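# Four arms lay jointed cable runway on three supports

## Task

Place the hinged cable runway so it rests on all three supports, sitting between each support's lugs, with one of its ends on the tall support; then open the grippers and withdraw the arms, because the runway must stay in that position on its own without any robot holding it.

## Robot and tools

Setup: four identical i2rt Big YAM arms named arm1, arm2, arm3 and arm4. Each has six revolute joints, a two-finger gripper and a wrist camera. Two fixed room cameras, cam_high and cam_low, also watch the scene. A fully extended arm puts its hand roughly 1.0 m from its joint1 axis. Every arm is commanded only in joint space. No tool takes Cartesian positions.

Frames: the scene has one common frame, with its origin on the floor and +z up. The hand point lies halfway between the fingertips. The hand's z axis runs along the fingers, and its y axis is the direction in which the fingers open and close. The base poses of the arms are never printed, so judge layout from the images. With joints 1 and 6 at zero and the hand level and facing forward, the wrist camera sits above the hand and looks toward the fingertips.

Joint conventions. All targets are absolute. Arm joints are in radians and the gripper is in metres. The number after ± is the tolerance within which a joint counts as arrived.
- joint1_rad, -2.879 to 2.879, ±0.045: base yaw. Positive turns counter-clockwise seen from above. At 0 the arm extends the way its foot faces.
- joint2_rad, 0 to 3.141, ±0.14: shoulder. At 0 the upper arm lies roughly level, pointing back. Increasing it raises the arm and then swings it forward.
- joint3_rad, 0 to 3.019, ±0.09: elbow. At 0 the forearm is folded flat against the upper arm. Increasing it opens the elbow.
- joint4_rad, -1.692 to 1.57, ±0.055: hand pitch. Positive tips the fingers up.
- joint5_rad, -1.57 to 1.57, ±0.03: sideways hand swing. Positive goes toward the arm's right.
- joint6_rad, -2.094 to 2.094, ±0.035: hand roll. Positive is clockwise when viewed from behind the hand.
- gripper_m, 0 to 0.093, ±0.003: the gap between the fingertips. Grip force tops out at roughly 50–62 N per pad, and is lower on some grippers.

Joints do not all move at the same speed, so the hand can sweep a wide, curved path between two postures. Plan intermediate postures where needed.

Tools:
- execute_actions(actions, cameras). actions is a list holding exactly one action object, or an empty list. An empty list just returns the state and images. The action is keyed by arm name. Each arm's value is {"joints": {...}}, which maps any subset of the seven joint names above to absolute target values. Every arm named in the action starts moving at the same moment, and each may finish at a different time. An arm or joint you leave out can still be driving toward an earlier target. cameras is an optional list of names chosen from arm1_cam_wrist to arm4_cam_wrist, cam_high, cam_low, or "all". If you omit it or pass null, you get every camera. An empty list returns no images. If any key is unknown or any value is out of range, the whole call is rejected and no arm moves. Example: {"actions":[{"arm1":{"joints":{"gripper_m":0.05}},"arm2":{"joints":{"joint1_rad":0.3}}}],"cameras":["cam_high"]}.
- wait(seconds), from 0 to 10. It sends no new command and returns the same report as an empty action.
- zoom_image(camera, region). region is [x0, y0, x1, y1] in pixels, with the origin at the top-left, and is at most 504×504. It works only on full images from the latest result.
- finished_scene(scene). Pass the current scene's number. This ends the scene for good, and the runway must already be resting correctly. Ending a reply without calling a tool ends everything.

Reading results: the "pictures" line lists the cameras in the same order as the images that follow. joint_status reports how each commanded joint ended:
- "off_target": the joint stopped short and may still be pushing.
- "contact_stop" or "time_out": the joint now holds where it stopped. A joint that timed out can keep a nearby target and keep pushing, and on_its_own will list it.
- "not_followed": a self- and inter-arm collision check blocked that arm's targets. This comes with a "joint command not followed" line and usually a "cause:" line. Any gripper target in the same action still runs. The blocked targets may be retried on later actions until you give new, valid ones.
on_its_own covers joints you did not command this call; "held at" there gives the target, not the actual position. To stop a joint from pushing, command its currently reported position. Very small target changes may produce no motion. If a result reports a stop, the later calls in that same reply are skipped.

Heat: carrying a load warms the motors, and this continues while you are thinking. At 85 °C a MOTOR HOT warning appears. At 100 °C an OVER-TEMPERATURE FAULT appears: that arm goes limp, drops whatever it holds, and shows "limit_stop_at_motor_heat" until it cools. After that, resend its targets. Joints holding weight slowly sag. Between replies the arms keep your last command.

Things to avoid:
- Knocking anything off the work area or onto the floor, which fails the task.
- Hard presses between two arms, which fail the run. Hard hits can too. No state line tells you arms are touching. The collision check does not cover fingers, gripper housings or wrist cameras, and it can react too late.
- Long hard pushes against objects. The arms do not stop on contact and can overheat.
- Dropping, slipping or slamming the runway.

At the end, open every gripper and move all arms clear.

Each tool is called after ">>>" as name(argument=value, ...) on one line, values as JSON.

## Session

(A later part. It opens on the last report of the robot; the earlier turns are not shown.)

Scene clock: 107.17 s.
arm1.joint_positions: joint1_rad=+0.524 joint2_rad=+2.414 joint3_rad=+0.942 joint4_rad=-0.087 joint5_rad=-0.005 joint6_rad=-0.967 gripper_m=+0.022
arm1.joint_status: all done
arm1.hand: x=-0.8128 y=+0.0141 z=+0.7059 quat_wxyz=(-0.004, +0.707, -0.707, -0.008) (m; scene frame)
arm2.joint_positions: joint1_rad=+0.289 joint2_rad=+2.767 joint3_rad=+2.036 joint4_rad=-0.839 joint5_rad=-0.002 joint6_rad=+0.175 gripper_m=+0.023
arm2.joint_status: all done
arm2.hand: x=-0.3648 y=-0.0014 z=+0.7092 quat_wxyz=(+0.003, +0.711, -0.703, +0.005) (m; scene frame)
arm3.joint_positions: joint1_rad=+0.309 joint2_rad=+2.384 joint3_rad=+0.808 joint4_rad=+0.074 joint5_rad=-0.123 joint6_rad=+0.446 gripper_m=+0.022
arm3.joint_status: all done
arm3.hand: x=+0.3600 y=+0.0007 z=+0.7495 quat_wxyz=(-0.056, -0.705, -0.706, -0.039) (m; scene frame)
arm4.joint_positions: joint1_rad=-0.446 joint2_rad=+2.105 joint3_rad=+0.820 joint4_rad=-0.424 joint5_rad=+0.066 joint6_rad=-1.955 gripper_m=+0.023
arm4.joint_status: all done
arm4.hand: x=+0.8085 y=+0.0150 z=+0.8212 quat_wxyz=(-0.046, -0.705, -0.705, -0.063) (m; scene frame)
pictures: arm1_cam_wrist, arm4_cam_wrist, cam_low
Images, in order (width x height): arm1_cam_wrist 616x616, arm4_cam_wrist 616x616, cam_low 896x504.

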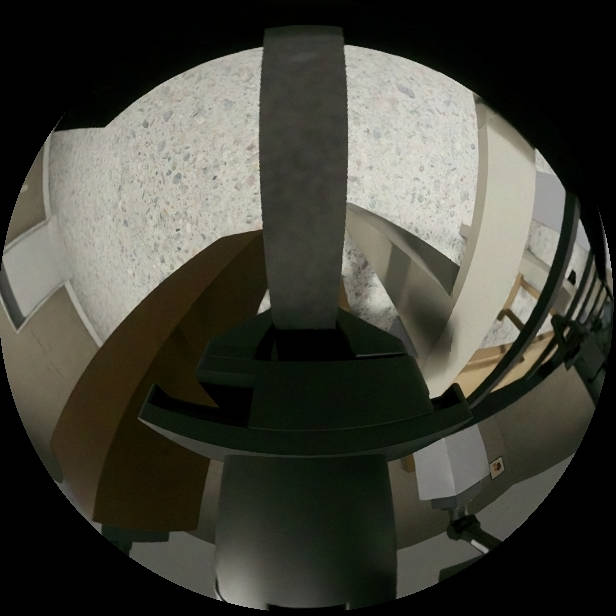

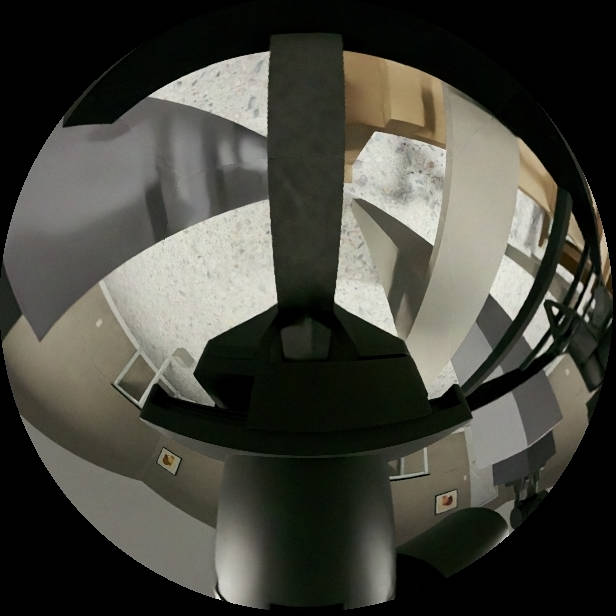

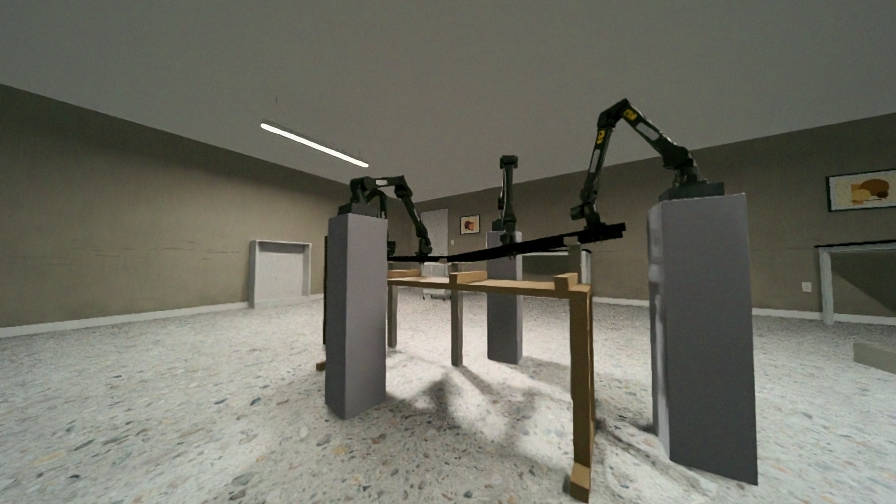

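>>> execute_actions(actions=[{"arm1":{"joints":{"joint1_rad":0.524,"joint2_rad":2.425,"joint3_rad":0.942,"joint4_rad":-0.08}},"arm2":{"joints":{"joint2_rad":2.775,"joint3_rad":2.036,"joint4_rad":-0.835}},"arm3":{"joints":{"joint2_rad":2.39,"joint3_rad":0.808}},"arm4":{"joints":{"gripper_m":0.06}}}], cameras=["arm1_cam_wrist","arm4_cam_wrist","cam_low"])

>>> zoom_image(camera="cam_low", region=[380,200,640,285])

Scene clock: 111.80 s.
arm1.joint_positions: joint1_rad=+0.522 joint2_rad=+2.438 joint3_rad=+0.951 joint4_rad=-0.068 joint5_rad=-0.006 joint6_rad=-0.970 gripper_m=+0.022
arm1.joint_status: all done
arm1.hand: x=-0.8126 y=+0.0137 z=+0.6974 quat_wxyz=(-0.007, +0.708, -0.707, -0.009) (m; scene frame)
arm2.joint_positions: joint1_rad=+0.289 joint2_rad=+2.773 joint3_rad=+2.034 joint4_rad=-0.825 joint5_rad=+0.000 joint6_rad=+0.175 gripper_m=+0.023
arm2.joint_status: all done
arm2.hand: x=-0.3647 y=-0.0017 z=+0.7044 quat_wxyz=(+0.000, +0.711, -0.703, +0.003) (m; scene frame)
arm3.joint_positions: joint1_rad=+0.309 joint2_rad=+2.391 joint3_rad=+0.812 joint4_rad=+0.074 joint5_rad=-0.124 joint6_rad=+0.446 gripper_m=+0.022
arm3.joint_status: all done
arm3.hand: x=+0.3600 y=+0.0013 z=+0.7474 quat_wxyz=(-0.054, -0.705, -0.706, -0.040) (m; scene frame)
arm4.joint_positions: joint1_rad=-0.446 joint2_rad=+2.105 joint3_rad=+0.820 joint4_rad=-0.423 joint5_rad=+0.058 joint6_rad=-1.955 gripper_m=+0.060
arm4.joint_status: all done
arm4.hand: x=+0.8077 y=+0.0139 z=+0.8211 quat_wxyz=(-0.047, -0.705, -0.705, -0.059) (m; scene frame)
pictures: arm1_cam_wrist, arm4_cam_wrist, cam_low
Images, in order (width x height): arm1_cam_wrist 616x616, arm4_cam_wrist 616x616, cam_low 896x504.

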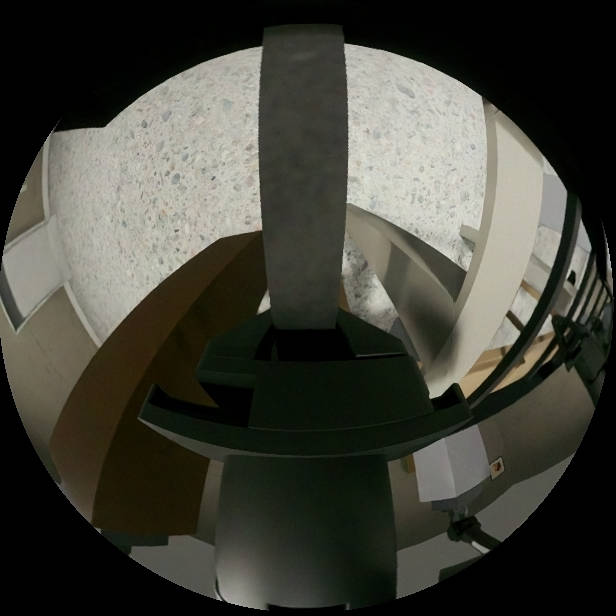

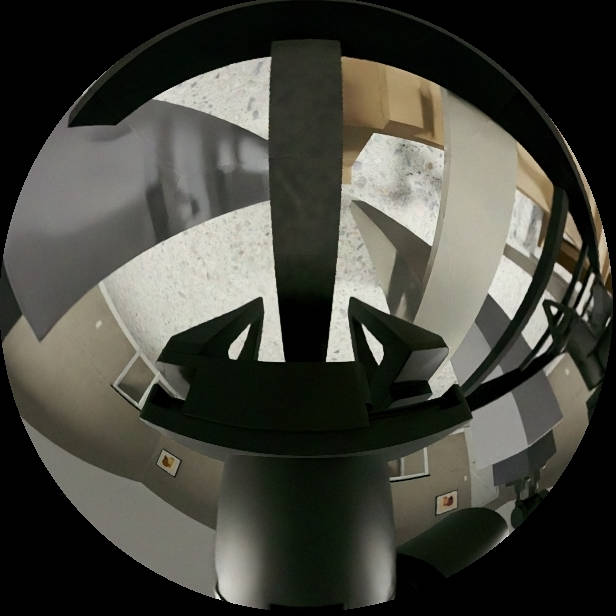

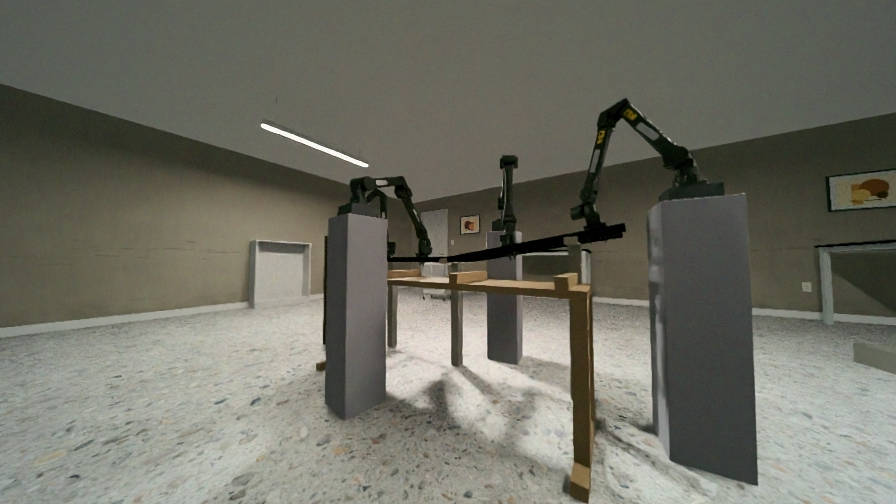

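Region (380, 200, 640, 285) of cam_low's 896x504 image, scaled by 1.938, with more detail than that image has; it fills the top 165 rows of this view, and the rest is white.

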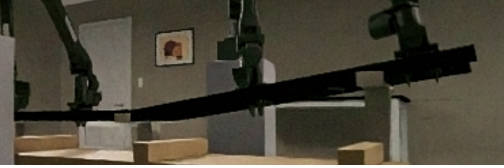

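>>> execute_actions(actions=[{"arm1":{"joints":{"joint2_rad":2.445,"joint3_rad":0.951,"joint4_rad":-0.06}},"arm2":{"joints":{"joint2_rad":2.78,"joint4_rad":-0.825}},"arm4":{"joints":{"joint2_rad":1.8,"joint3_rad":0.80,"joint4_rad":-0.71}}}], cameras=["arm1_cam_wrist","arm4_cam_wrist","cam_high"])

Scene clock: 115.27 s.
arm1.joint_positions: joint1_rad=+0.522 joint2_rad=+2.438 joint3_rad=+0.951 joint4_rad=-0.065 joint5_rad=-0.006 joint6_rad=-0.970 gripper_m=+0.022
arm1.joint_status: all done
arm1.hand: x=-0.8120 y=+0.0141 z=+0.6975 quat_wxyz=(-0.008, +0.708, -0.707, -0.008) (m; scene frame)
arm2.joint_positions: joint1_rad=+0.289 joint2_rad=+2.773 joint3_rad=+2.034 joint4_rad=-0.825 joint5_rad=+0.000 joint6_rad=+0.175 gripper_m=+0.023
arm2.joint_status: all done
arm2.hand: x=-0.3647 y=-0.0016 z=+0.7044 quat_wxyz=(+0.000, +0.711, -0.703, +0.003) (m; scene frame)
arm3.joint_positions: joint1_rad=+0.309 joint2_rad=+2.391 joint3_rad=+0.812 joint4_rad=+0.074 joint5_rad=-0.124 joint6_rad=+0.446 gripper_m=+0.022
arm3.joint_status: not commanded
arm3.hand: x=+0.3600 y=+0.0013 z=+0.7474 quat_wxyz=(-0.054, -0.705, -0.706, -0.040) (m; scene frame)
arm4.joint_positions: joint1_rad=-0.446 joint2_rad=+1.781 joint3_rad=+0.798 joint4_rad=-0.695 joint5_rad=+0.056 joint6_rad=-1.955 gripper_m=+0.060
arm4.joint_status: all done
arm4.hand: x=+0.8023 y=+0.0138 z=+0.9336 quat_wxyz=(-0.034, -0.706, -0.705, -0.052) (m; scene frame)
pictures: arm1_cam_wrist, arm4_cam_wrist, cam_high
Images, in order (width x height): arm1_cam_wrist 616x616, arm4_cam_wrist 616x616, cam_high 896x504.

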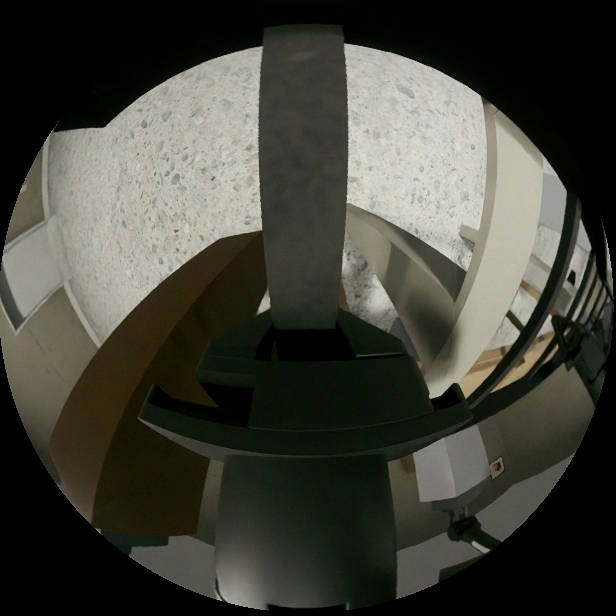

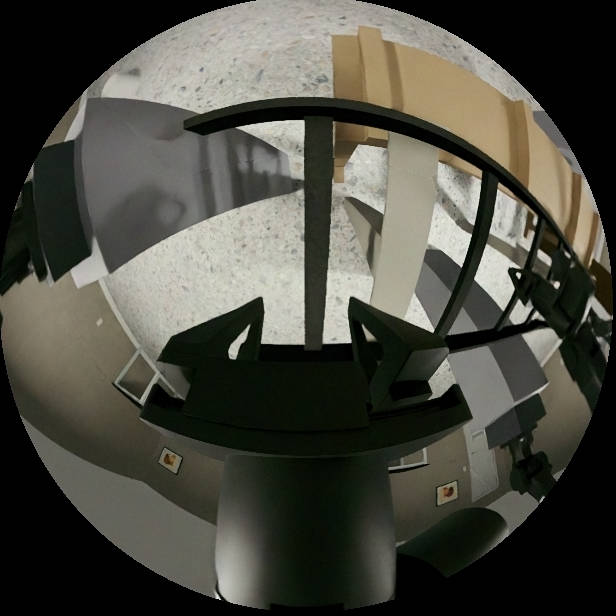

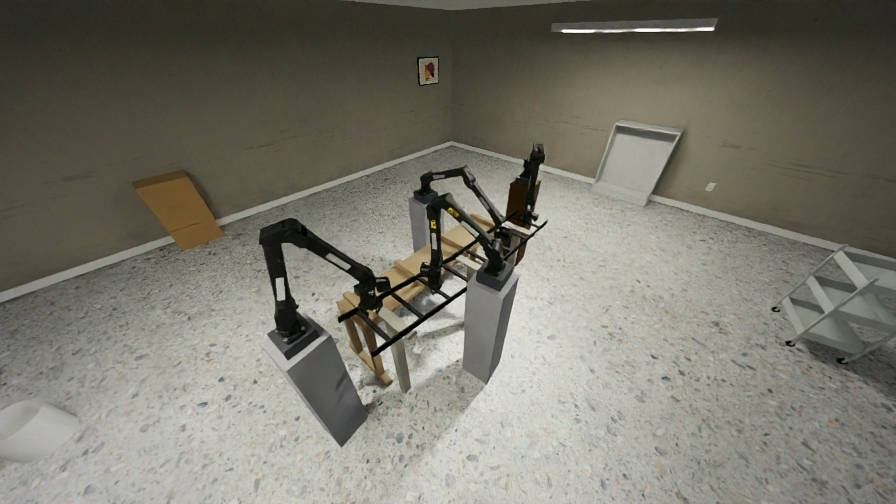

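>>> zoom_image(camera="arm4_cam_wrist", region=[360,90,480,180])

>>> execute_actions(actions=[{"arm1":{"joints":{"joint2_rad":2.438,"gripper_m":0.06}},"arm4":{"joints":{"joint2_rad":1.7,"joint3_rad":0.88,"joint4_rad":-0.86,"joint1_rad":-0.5}}}], cameras=["arm4_cam_wrist"])

>>> execute_actions(actions=[{"arm1":{"joints":{"joint2_rad":2.1,"joint3_rad":0.86,"joint4_rad":-0.3}}}], cameras=["arm1_cam_wrist","cam_high"])

Region (360, 90, 480, 180) of arm4_cam_wrist's 616x616 image, scaled by 4.200, with more detail than that image has; it fills the top 378 rows of this view, and the rest is white.

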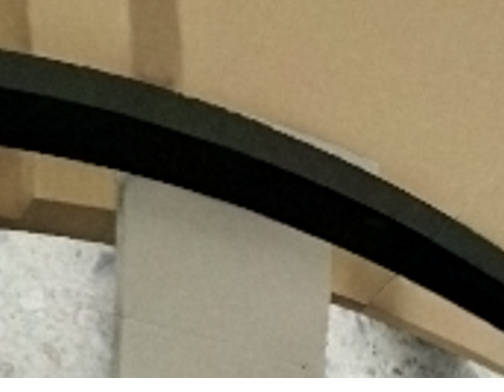

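Scene clock: 119.20 s.
arm1.joint_positions: joint1_rad=+0.522 joint2_rad=+2.438 joint3_rad=+0.951 joint4_rad=-0.065 joint5_rad=-0.007 joint6_rad=-0.970 gripper_m=+0.060
arm1.joint_status: all done
arm1.hand: x=-0.8121 y=+0.0142 z=+0.6975 quat_wxyz=(-0.008, +0.708, -0.707, -0.009) (m; scene frame)
arm2.joint_positions: joint1_rad=+0.289 joint2_rad=+2.773 joint3_rad=+2.034 joint4_rad=-0.825 joint5_rad=+0.000 joint6_rad=+0.175 gripper_m=+0.023
arm2.joint_status: not commanded
arm2.hand: x=-0.3647 y=-0.0016 z=+0.7044 quat_wxyz=(+0.000, +0.711, -0.703, +0.003) (m; scene frame)
arm3.joint_positions: joint1_rad=+0.309 joint2_rad=+2.391 joint3_rad=+0.812 joint4_rad=+0.074 joint5_rad=-0.124 joint6_rad=+0.446 gripper_m=+0.022
arm3.joint_status: not commanded
arm3.hand: x=+0.3600 y=+0.0013 z=+0.7474 quat_wxyz=(-0.054, -0.705, -0.706, -0.040) (m; scene frame)
arm4.joint_positions: joint1_rad=-0.494 joint2_rad=+1.687 joint3_rad=+0.864 joint4_rad=-0.845 joint5_rad=+0.056 joint6_rad=-1.955 gripper_m=+0.060
arm4.joint_status: all done
arm4.hand: x=+0.7949 y=+0.0351 z=+0.9835 quat_wxyz=(-0.030, -0.723, -0.688, -0.050) (m; scene frame)
pictures: arm4_cam_wrist
Images, in order (width x height): arm4_cam_wrist 616x616.

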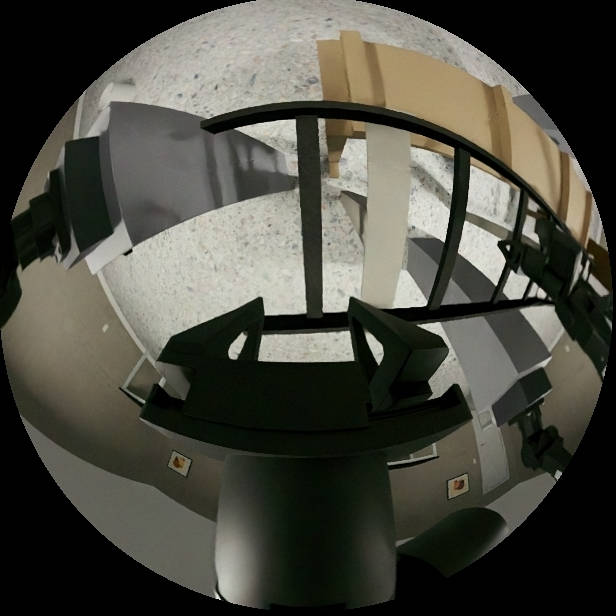

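Scene clock: 120.30 s.
arm1.joint_positions: joint1_rad=+0.522 joint2_rad=+2.093 joint3_rad=+0.864 joint4_rad=-0.290 joint5_rad=-0.007 joint6_rad=-0.973 gripper_m=+0.060
arm1.joint_status: all done
arm1.hand: x=-0.7943 y=+0.0241 z=+0.8197 quat_wxyz=(-0.025, +0.708, -0.706, -0.005) (m; scene frame)
arm2.joint_positions: joint1_rad=+0.289 joint2_rad=+2.773 joint3_rad=+2.034 joint4_rad=-0.824 joint5_rad=+0.000 joint6_rad=+0.175 gripper_m=+0.023
arm2.joint_status: not commanded
arm2.hand: x=-0.3649 y=-0.0018 z=+0.7041 quat_wxyz=(+0.000, +0.711, -0.703, +0.003) (m; scene frame)
arm3.joint_positions: joint1_rad=+0.309 joint2_rad=+2.391 joint3_rad=+0.812 joint4_rad=+0.074 joint5_rad=-0.124 joint6_rad=+0.446 gripper_m=+0.022
arm3.joint_status: not commanded
arm3.hand: x=+0.3599 y=+0.0012 z=+0.7474 quat_wxyz=(-0.054, -0.705, -0.706, -0.040) (m; scene frame)
arm4.joint_positions: joint1_rad=-0.494 joint2_rad=+1.687 joint3_rad=+0.864 joint4_rad=-0.845 joint5_rad=+0.056 joint6_rad=-1.955 gripper_m=+0.060
arm4.joint_status: not commanded
arm4.hand: x=+0.7949 y=+0.0351 z=+0.9835 quat_wxyz=(-0.030, -0.723, -0.688, -0.050) (m; scene frame)
pictures: arm1_cam_wrist, cam_high
Images, in order (width x height): arm1_cam_wrist 616x616, cam_high 896x504.

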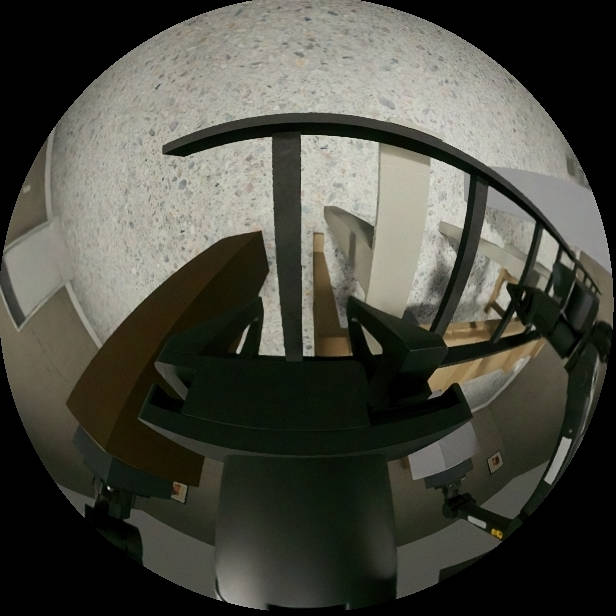

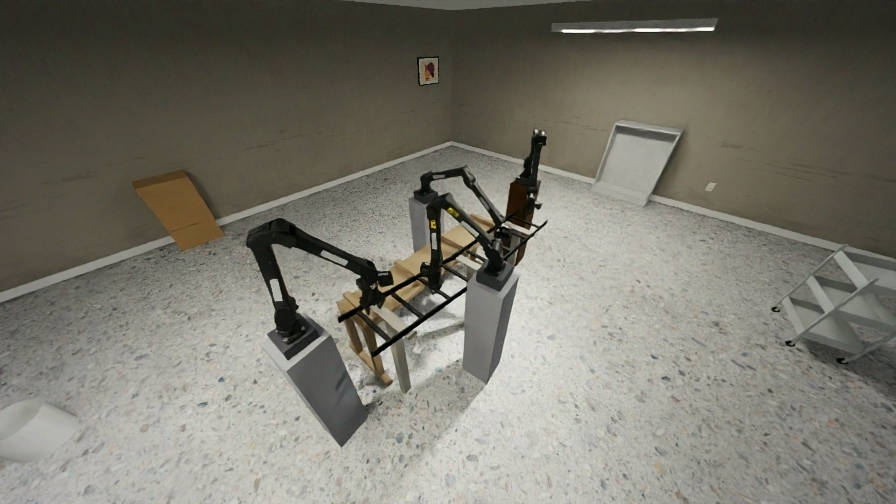

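>>> zoom_image(camera="cam_high", region=[330,290,430,360])

>>> zoom_image(camera="cam_high", region=[490,210,560,260])

>>> execute_actions(actions=[{"arm2":{"joints":{"gripper_m":0.06}},"arm3":{"joints":{"gripper_m":0.06}},"arm1":{"joints":{"joint2_rad":1.3,"joint4_rad":-0.9}},"arm4":{"joints":{"joint2_rad":1.2,"joint4_rad":-1.0}}}], cameras=["arm2_cam_wrist","arm3_cam_wrist"])

Region (330, 290, 430, 360) of cam_high's 896x504 image, scaled by 5.040, with more detail than that image has; it fills the top 353 rows of this view, and the rest is white.

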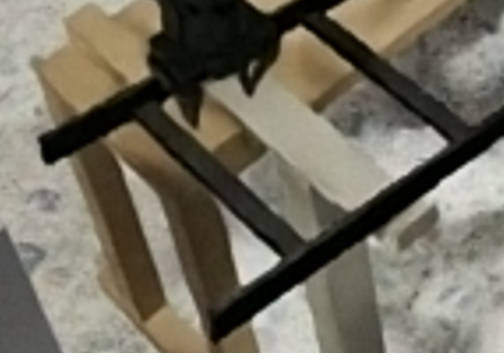

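Region (490, 210, 560, 260) of cam_high's 896x504 image, scaled by 7.200, with more detail than that image has; it fills the top 360 rows of this view, and the rest is white.

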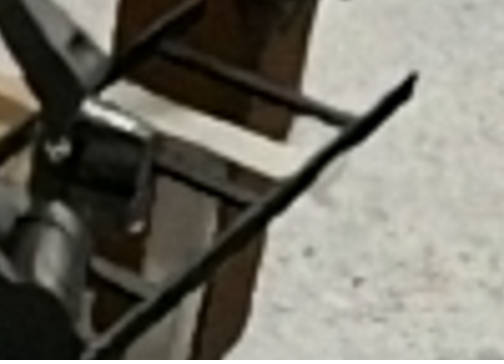

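Scene clock: 124.70 s.
arm1.joint_positions: joint1_rad=+0.522 joint2_rad=+1.305 joint3_rad=+0.861 joint4_rad=-0.890 joint5_rad=-0.007 joint6_rad=-0.973 gripper_m=+0.060
arm1.joint_status: all done
arm1.hand: x=-0.8071 y=+0.0107 z=+1.1113 quat_wxyz=(-0.115, +0.703, -0.702, +0.012) (m; scene frame)
arm2.joint_positions: joint1_rad=+0.289 joint2_rad=+2.773 joint3_rad=+2.034 joint4_rad=-0.824 joint5_rad=+0.000 joint6_rad=+0.175 gripper_m=+0.060
arm2.joint_status: all done
arm2.hand: x=-0.3649 y=-0.0018 z=+0.7041 quat_wxyz=(+0.000, +0.711, -0.703, +0.003) (m; scene frame)
arm3.joint_positions: joint1_rad=+0.309 joint2_rad=+2.391 joint3_rad=+0.812 joint4_rad=+0.074 joint5_rad=-0.129 joint6_rad=+0.450 gripper_m=+0.060
arm3.joint_status: all done
arm3.hand: x=+0.3606 y=+0.0015 z=+0.7475 quat_wxyz=(-0.055, -0.706, -0.704, -0.042) (m; scene frame)
arm4.joint_positions: joint1_rad=-0.494 joint2_rad=+1.186 joint3_rad=+0.864 joint4_rad=-0.985 joint5_rad=+0.056 joint6_rad=-1.955 gripper_m=+0.060
arm4.joint_status: all done
arm4.hand: x=+0.7946 y=+0.0325 z=+1.1581 quat_wxyz=(+0.137, -0.720, -0.680, +0.017) (m; scene frame)
pictures: arm2_cam_wrist, arm3_cam_wrist
Images, in order (width x height): arm2_cam_wrist 616x616, arm3_cam_wrist 616x616.

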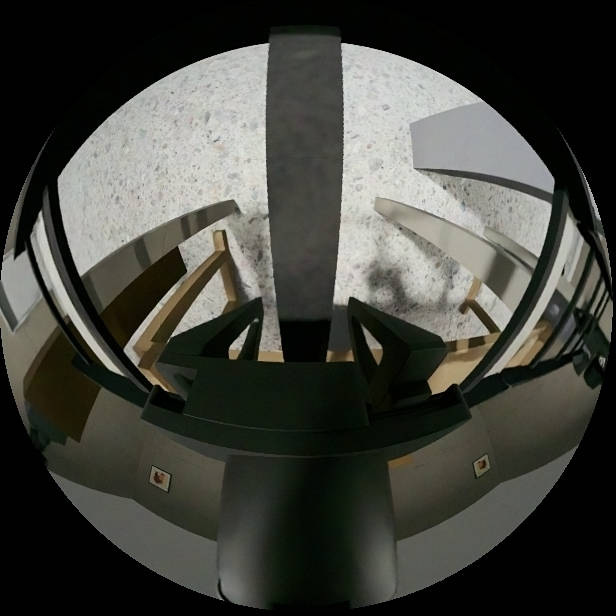

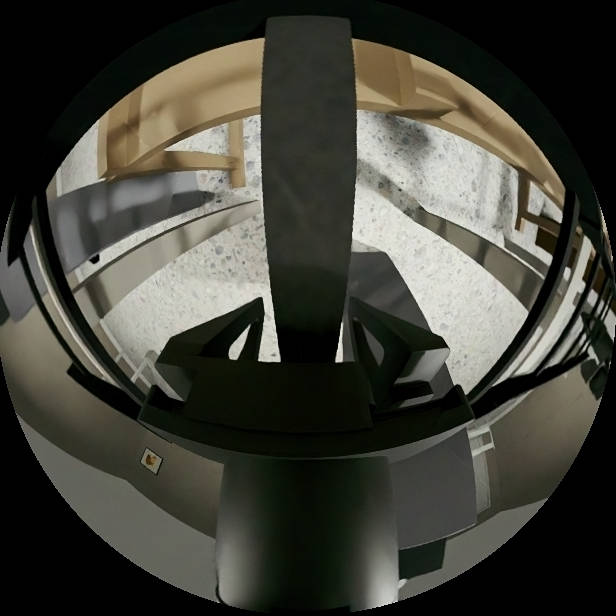

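>>> execute_actions(actions=[{"arm2":{"joints":{"joint1_rad":0.3,"joint2_rad":2.38,"joint3_rad":1.78,"joint4_rad":-0.97}},"arm3":{"joints":{"joint2_rad":1.95,"joint3_rad":0.75,"joint4_rad":-0.33}},"arm1":{"joints":{"joint2_rad":0.8,"joint1_rad":0,"joint6_rad":0}},"arm4":{"joints":{"joint2_rad":0.8,"joint1_rad":0,"joint6_rad":-1.0,"joint5_rad":0}}}], cameras=["arm2_cam_wrist","arm3_cam_wrist"])

>>> execute_actions(actions=[{"arm2":{"joints":{"joint2_rad":1.0,"joint3_rad":1.0,"joint4_rad":-1.2}},"arm3":{"joints":{"joint2_rad":0.9,"joint4_rad":-1.0}}}], cameras=["cam_high","cam_low"])

>>> zoom_image(camera="cam_high", region=[330,190,570,370])

>>> zoom_image(camera="cam_low", region=[380,200,640,285])

Scene clock: 130.10 s.
arm1.joint_positions: joint1_rad=+0.008 joint2_rad=+0.792 joint3_rad=+0.861 joint4_rad=-0.891 joint5_rad=-0.009 joint6_rad=-0.011 gripper_m=+0.060
arm1.joint_status: all done
arm1.hand: x=-0.7753 y=-0.1802 z=+1.2927 quat_wxyz=(-0.360, +0.046, -0.932, -0.022) (m; scene frame)
arm2.joint_positions: joint1_rad=+0.289 joint2_rad=+2.353 joint3_rad=+1.778 joint4_rad=-0.963 joint5_rad=+0.000 joint6_rad=+0.175 gripper_m=+0.060
arm2.joint_status: all done
arm2.hand: x=-0.3627 y=-0.0170 z=+0.9020 quat_wxyz=(-0.007, +0.711, -0.703, -0.008) (m; scene frame)
arm3.joint_positions: joint1_rad=+0.309 joint2_rad=+1.939 joint3_rad=+0.744 joint4_rad=-0.319 joint5_rad=-0.129 joint6_rad=+0.451 gripper_m=+0.060
arm3.joint_status: all done
arm3.hand: x=+0.3690 y=-0.0120 z=+0.8944 quat_wxyz=(-0.050, -0.707, -0.704, -0.044) (m; scene frame)
arm4.joint_positions: joint1_rad=-0.010 joint2_rad=+0.793 joint3_rad=+0.864 joint4_rad=-0.985 joint5_rad=-0.001 joint6_rad=-1.016 gripper_m=+0.060
arm4.joint_status: all done
arm4.hand: x=+0.7894 y=-0.1501 z=+1.2866 quat_wxyz=(+0.156, -0.815, -0.483, +0.281) (m; scene frame)
pictures: arm2_cam_wrist, arm3_cam_wrist
Images, in order (width x height): arm2_cam_wrist 616x616, arm3_cam_wrist 616x616.

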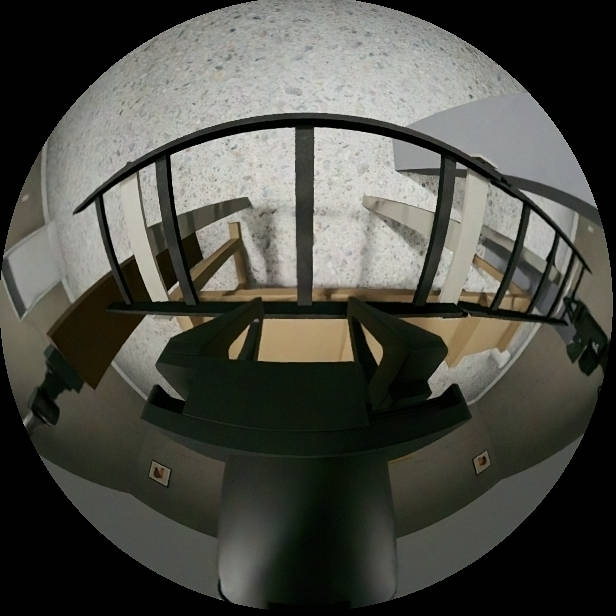

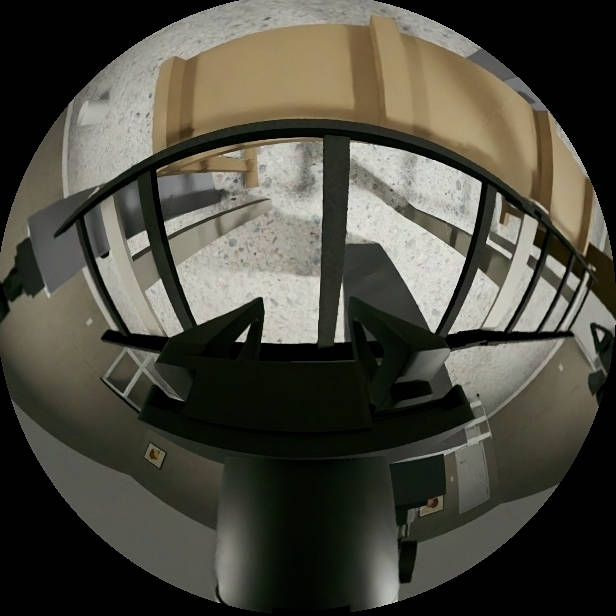

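Scene clock: 131.97 s.
arm1.joint_positions: joint1_rad=+0.008 joint2_rad=+0.792 joint3_rad=+0.861 joint4_rad=-0.891 joint5_rad=-0.009 joint6_rad=-0.010 gripper_m=+0.060
arm1.joint_status: not commanded
arm1.hand: x=-0.7753 y=-0.1802 z=+1.2927 quat_wxyz=(-0.360, +0.046, -0.932, -0.022) (m; scene frame)
arm2.joint_positions: joint1_rad=+0.289 joint2_rad=+0.998 joint3_rad=+1.006 joint4_rad=-1.189 joint5_rad=+0.000 joint6_rad=+0.175 gripper_m=+0.060
arm2.joint_status: all done
arm2.hand: x=-0.3059 y=-0.3241 z=+1.2693 quat_wxyz=(-0.108, +0.699, -0.690, -0.153) (m; scene frame)
arm3.joint_positions: joint1_rad=+0.309 joint2_rad=+0.898 joint3_rad=+0.744 joint4_rad=-0.989 joint5_rad=-0.129 joint6_rad=+0.451 gripper_m=+0.060
arm3.joint_status: all done
arm3.hand: x=+0.3468 y=+0.0446 z=+1.2216 quat_wxyz=(-0.223, -0.681, -0.697, +0.018) (m; scene frame)
arm4.joint_positions: joint1_rad=-0.010 joint2_rad=+0.793 joint3_rad=+0.864 joint4_rad=-0.985 joint5_rad=-0.001 joint6_rad=-1.015 gripper_m=+0.060
arm4.joint_status: not commanded
arm4.hand: x=+0.7894 y=-0.1501 z=+1.2866 quat_wxyz=(+0.155, -0.815, -0.482, +0.281) (m; scene frame)
pictures: cam_high, cam_low
Images, in order (width x height): cam_high 896x504, cam_low 896x504.

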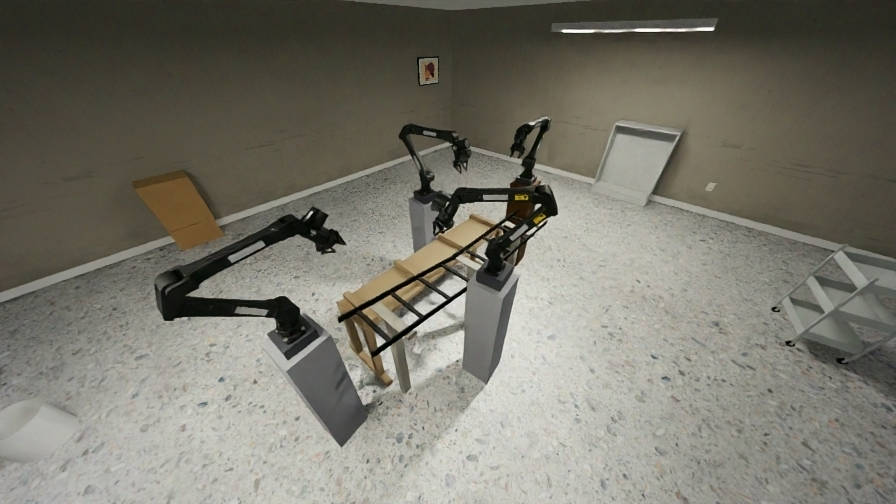

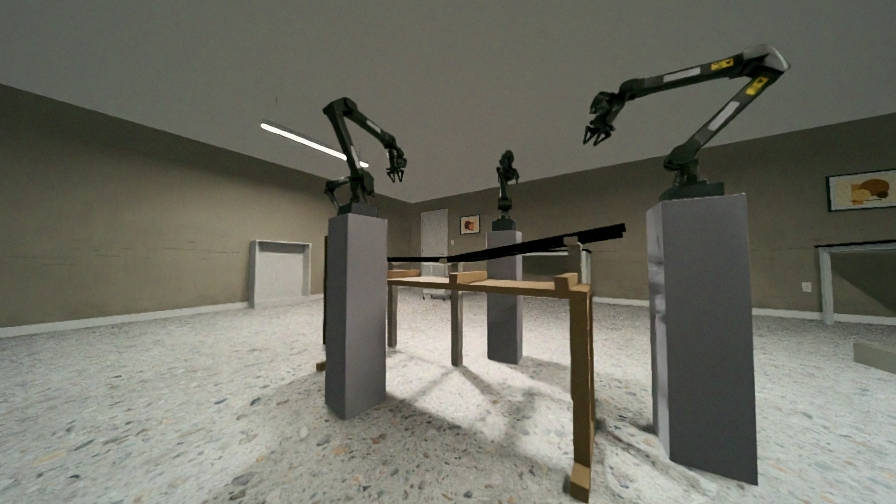

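Region (330, 190, 570, 370) of cam_high's 896x504 image, scaled by 2.100, with more detail than that image has; it fills the top 378 rows of this view, and the rest is white.

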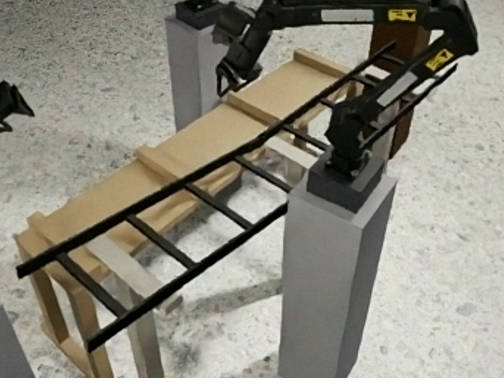

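Region (380, 200, 640, 285) of cam_low's 896x504 image, scaled by 1.938, with more detail than that image has; it fills the top 165 rows of this view, and the rest is white.

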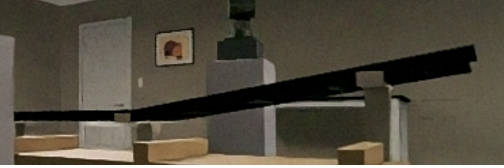

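Lugs show outside both rails at all three supports.

>>> finished_scene(scene=2)

The scene is finished: the task was done.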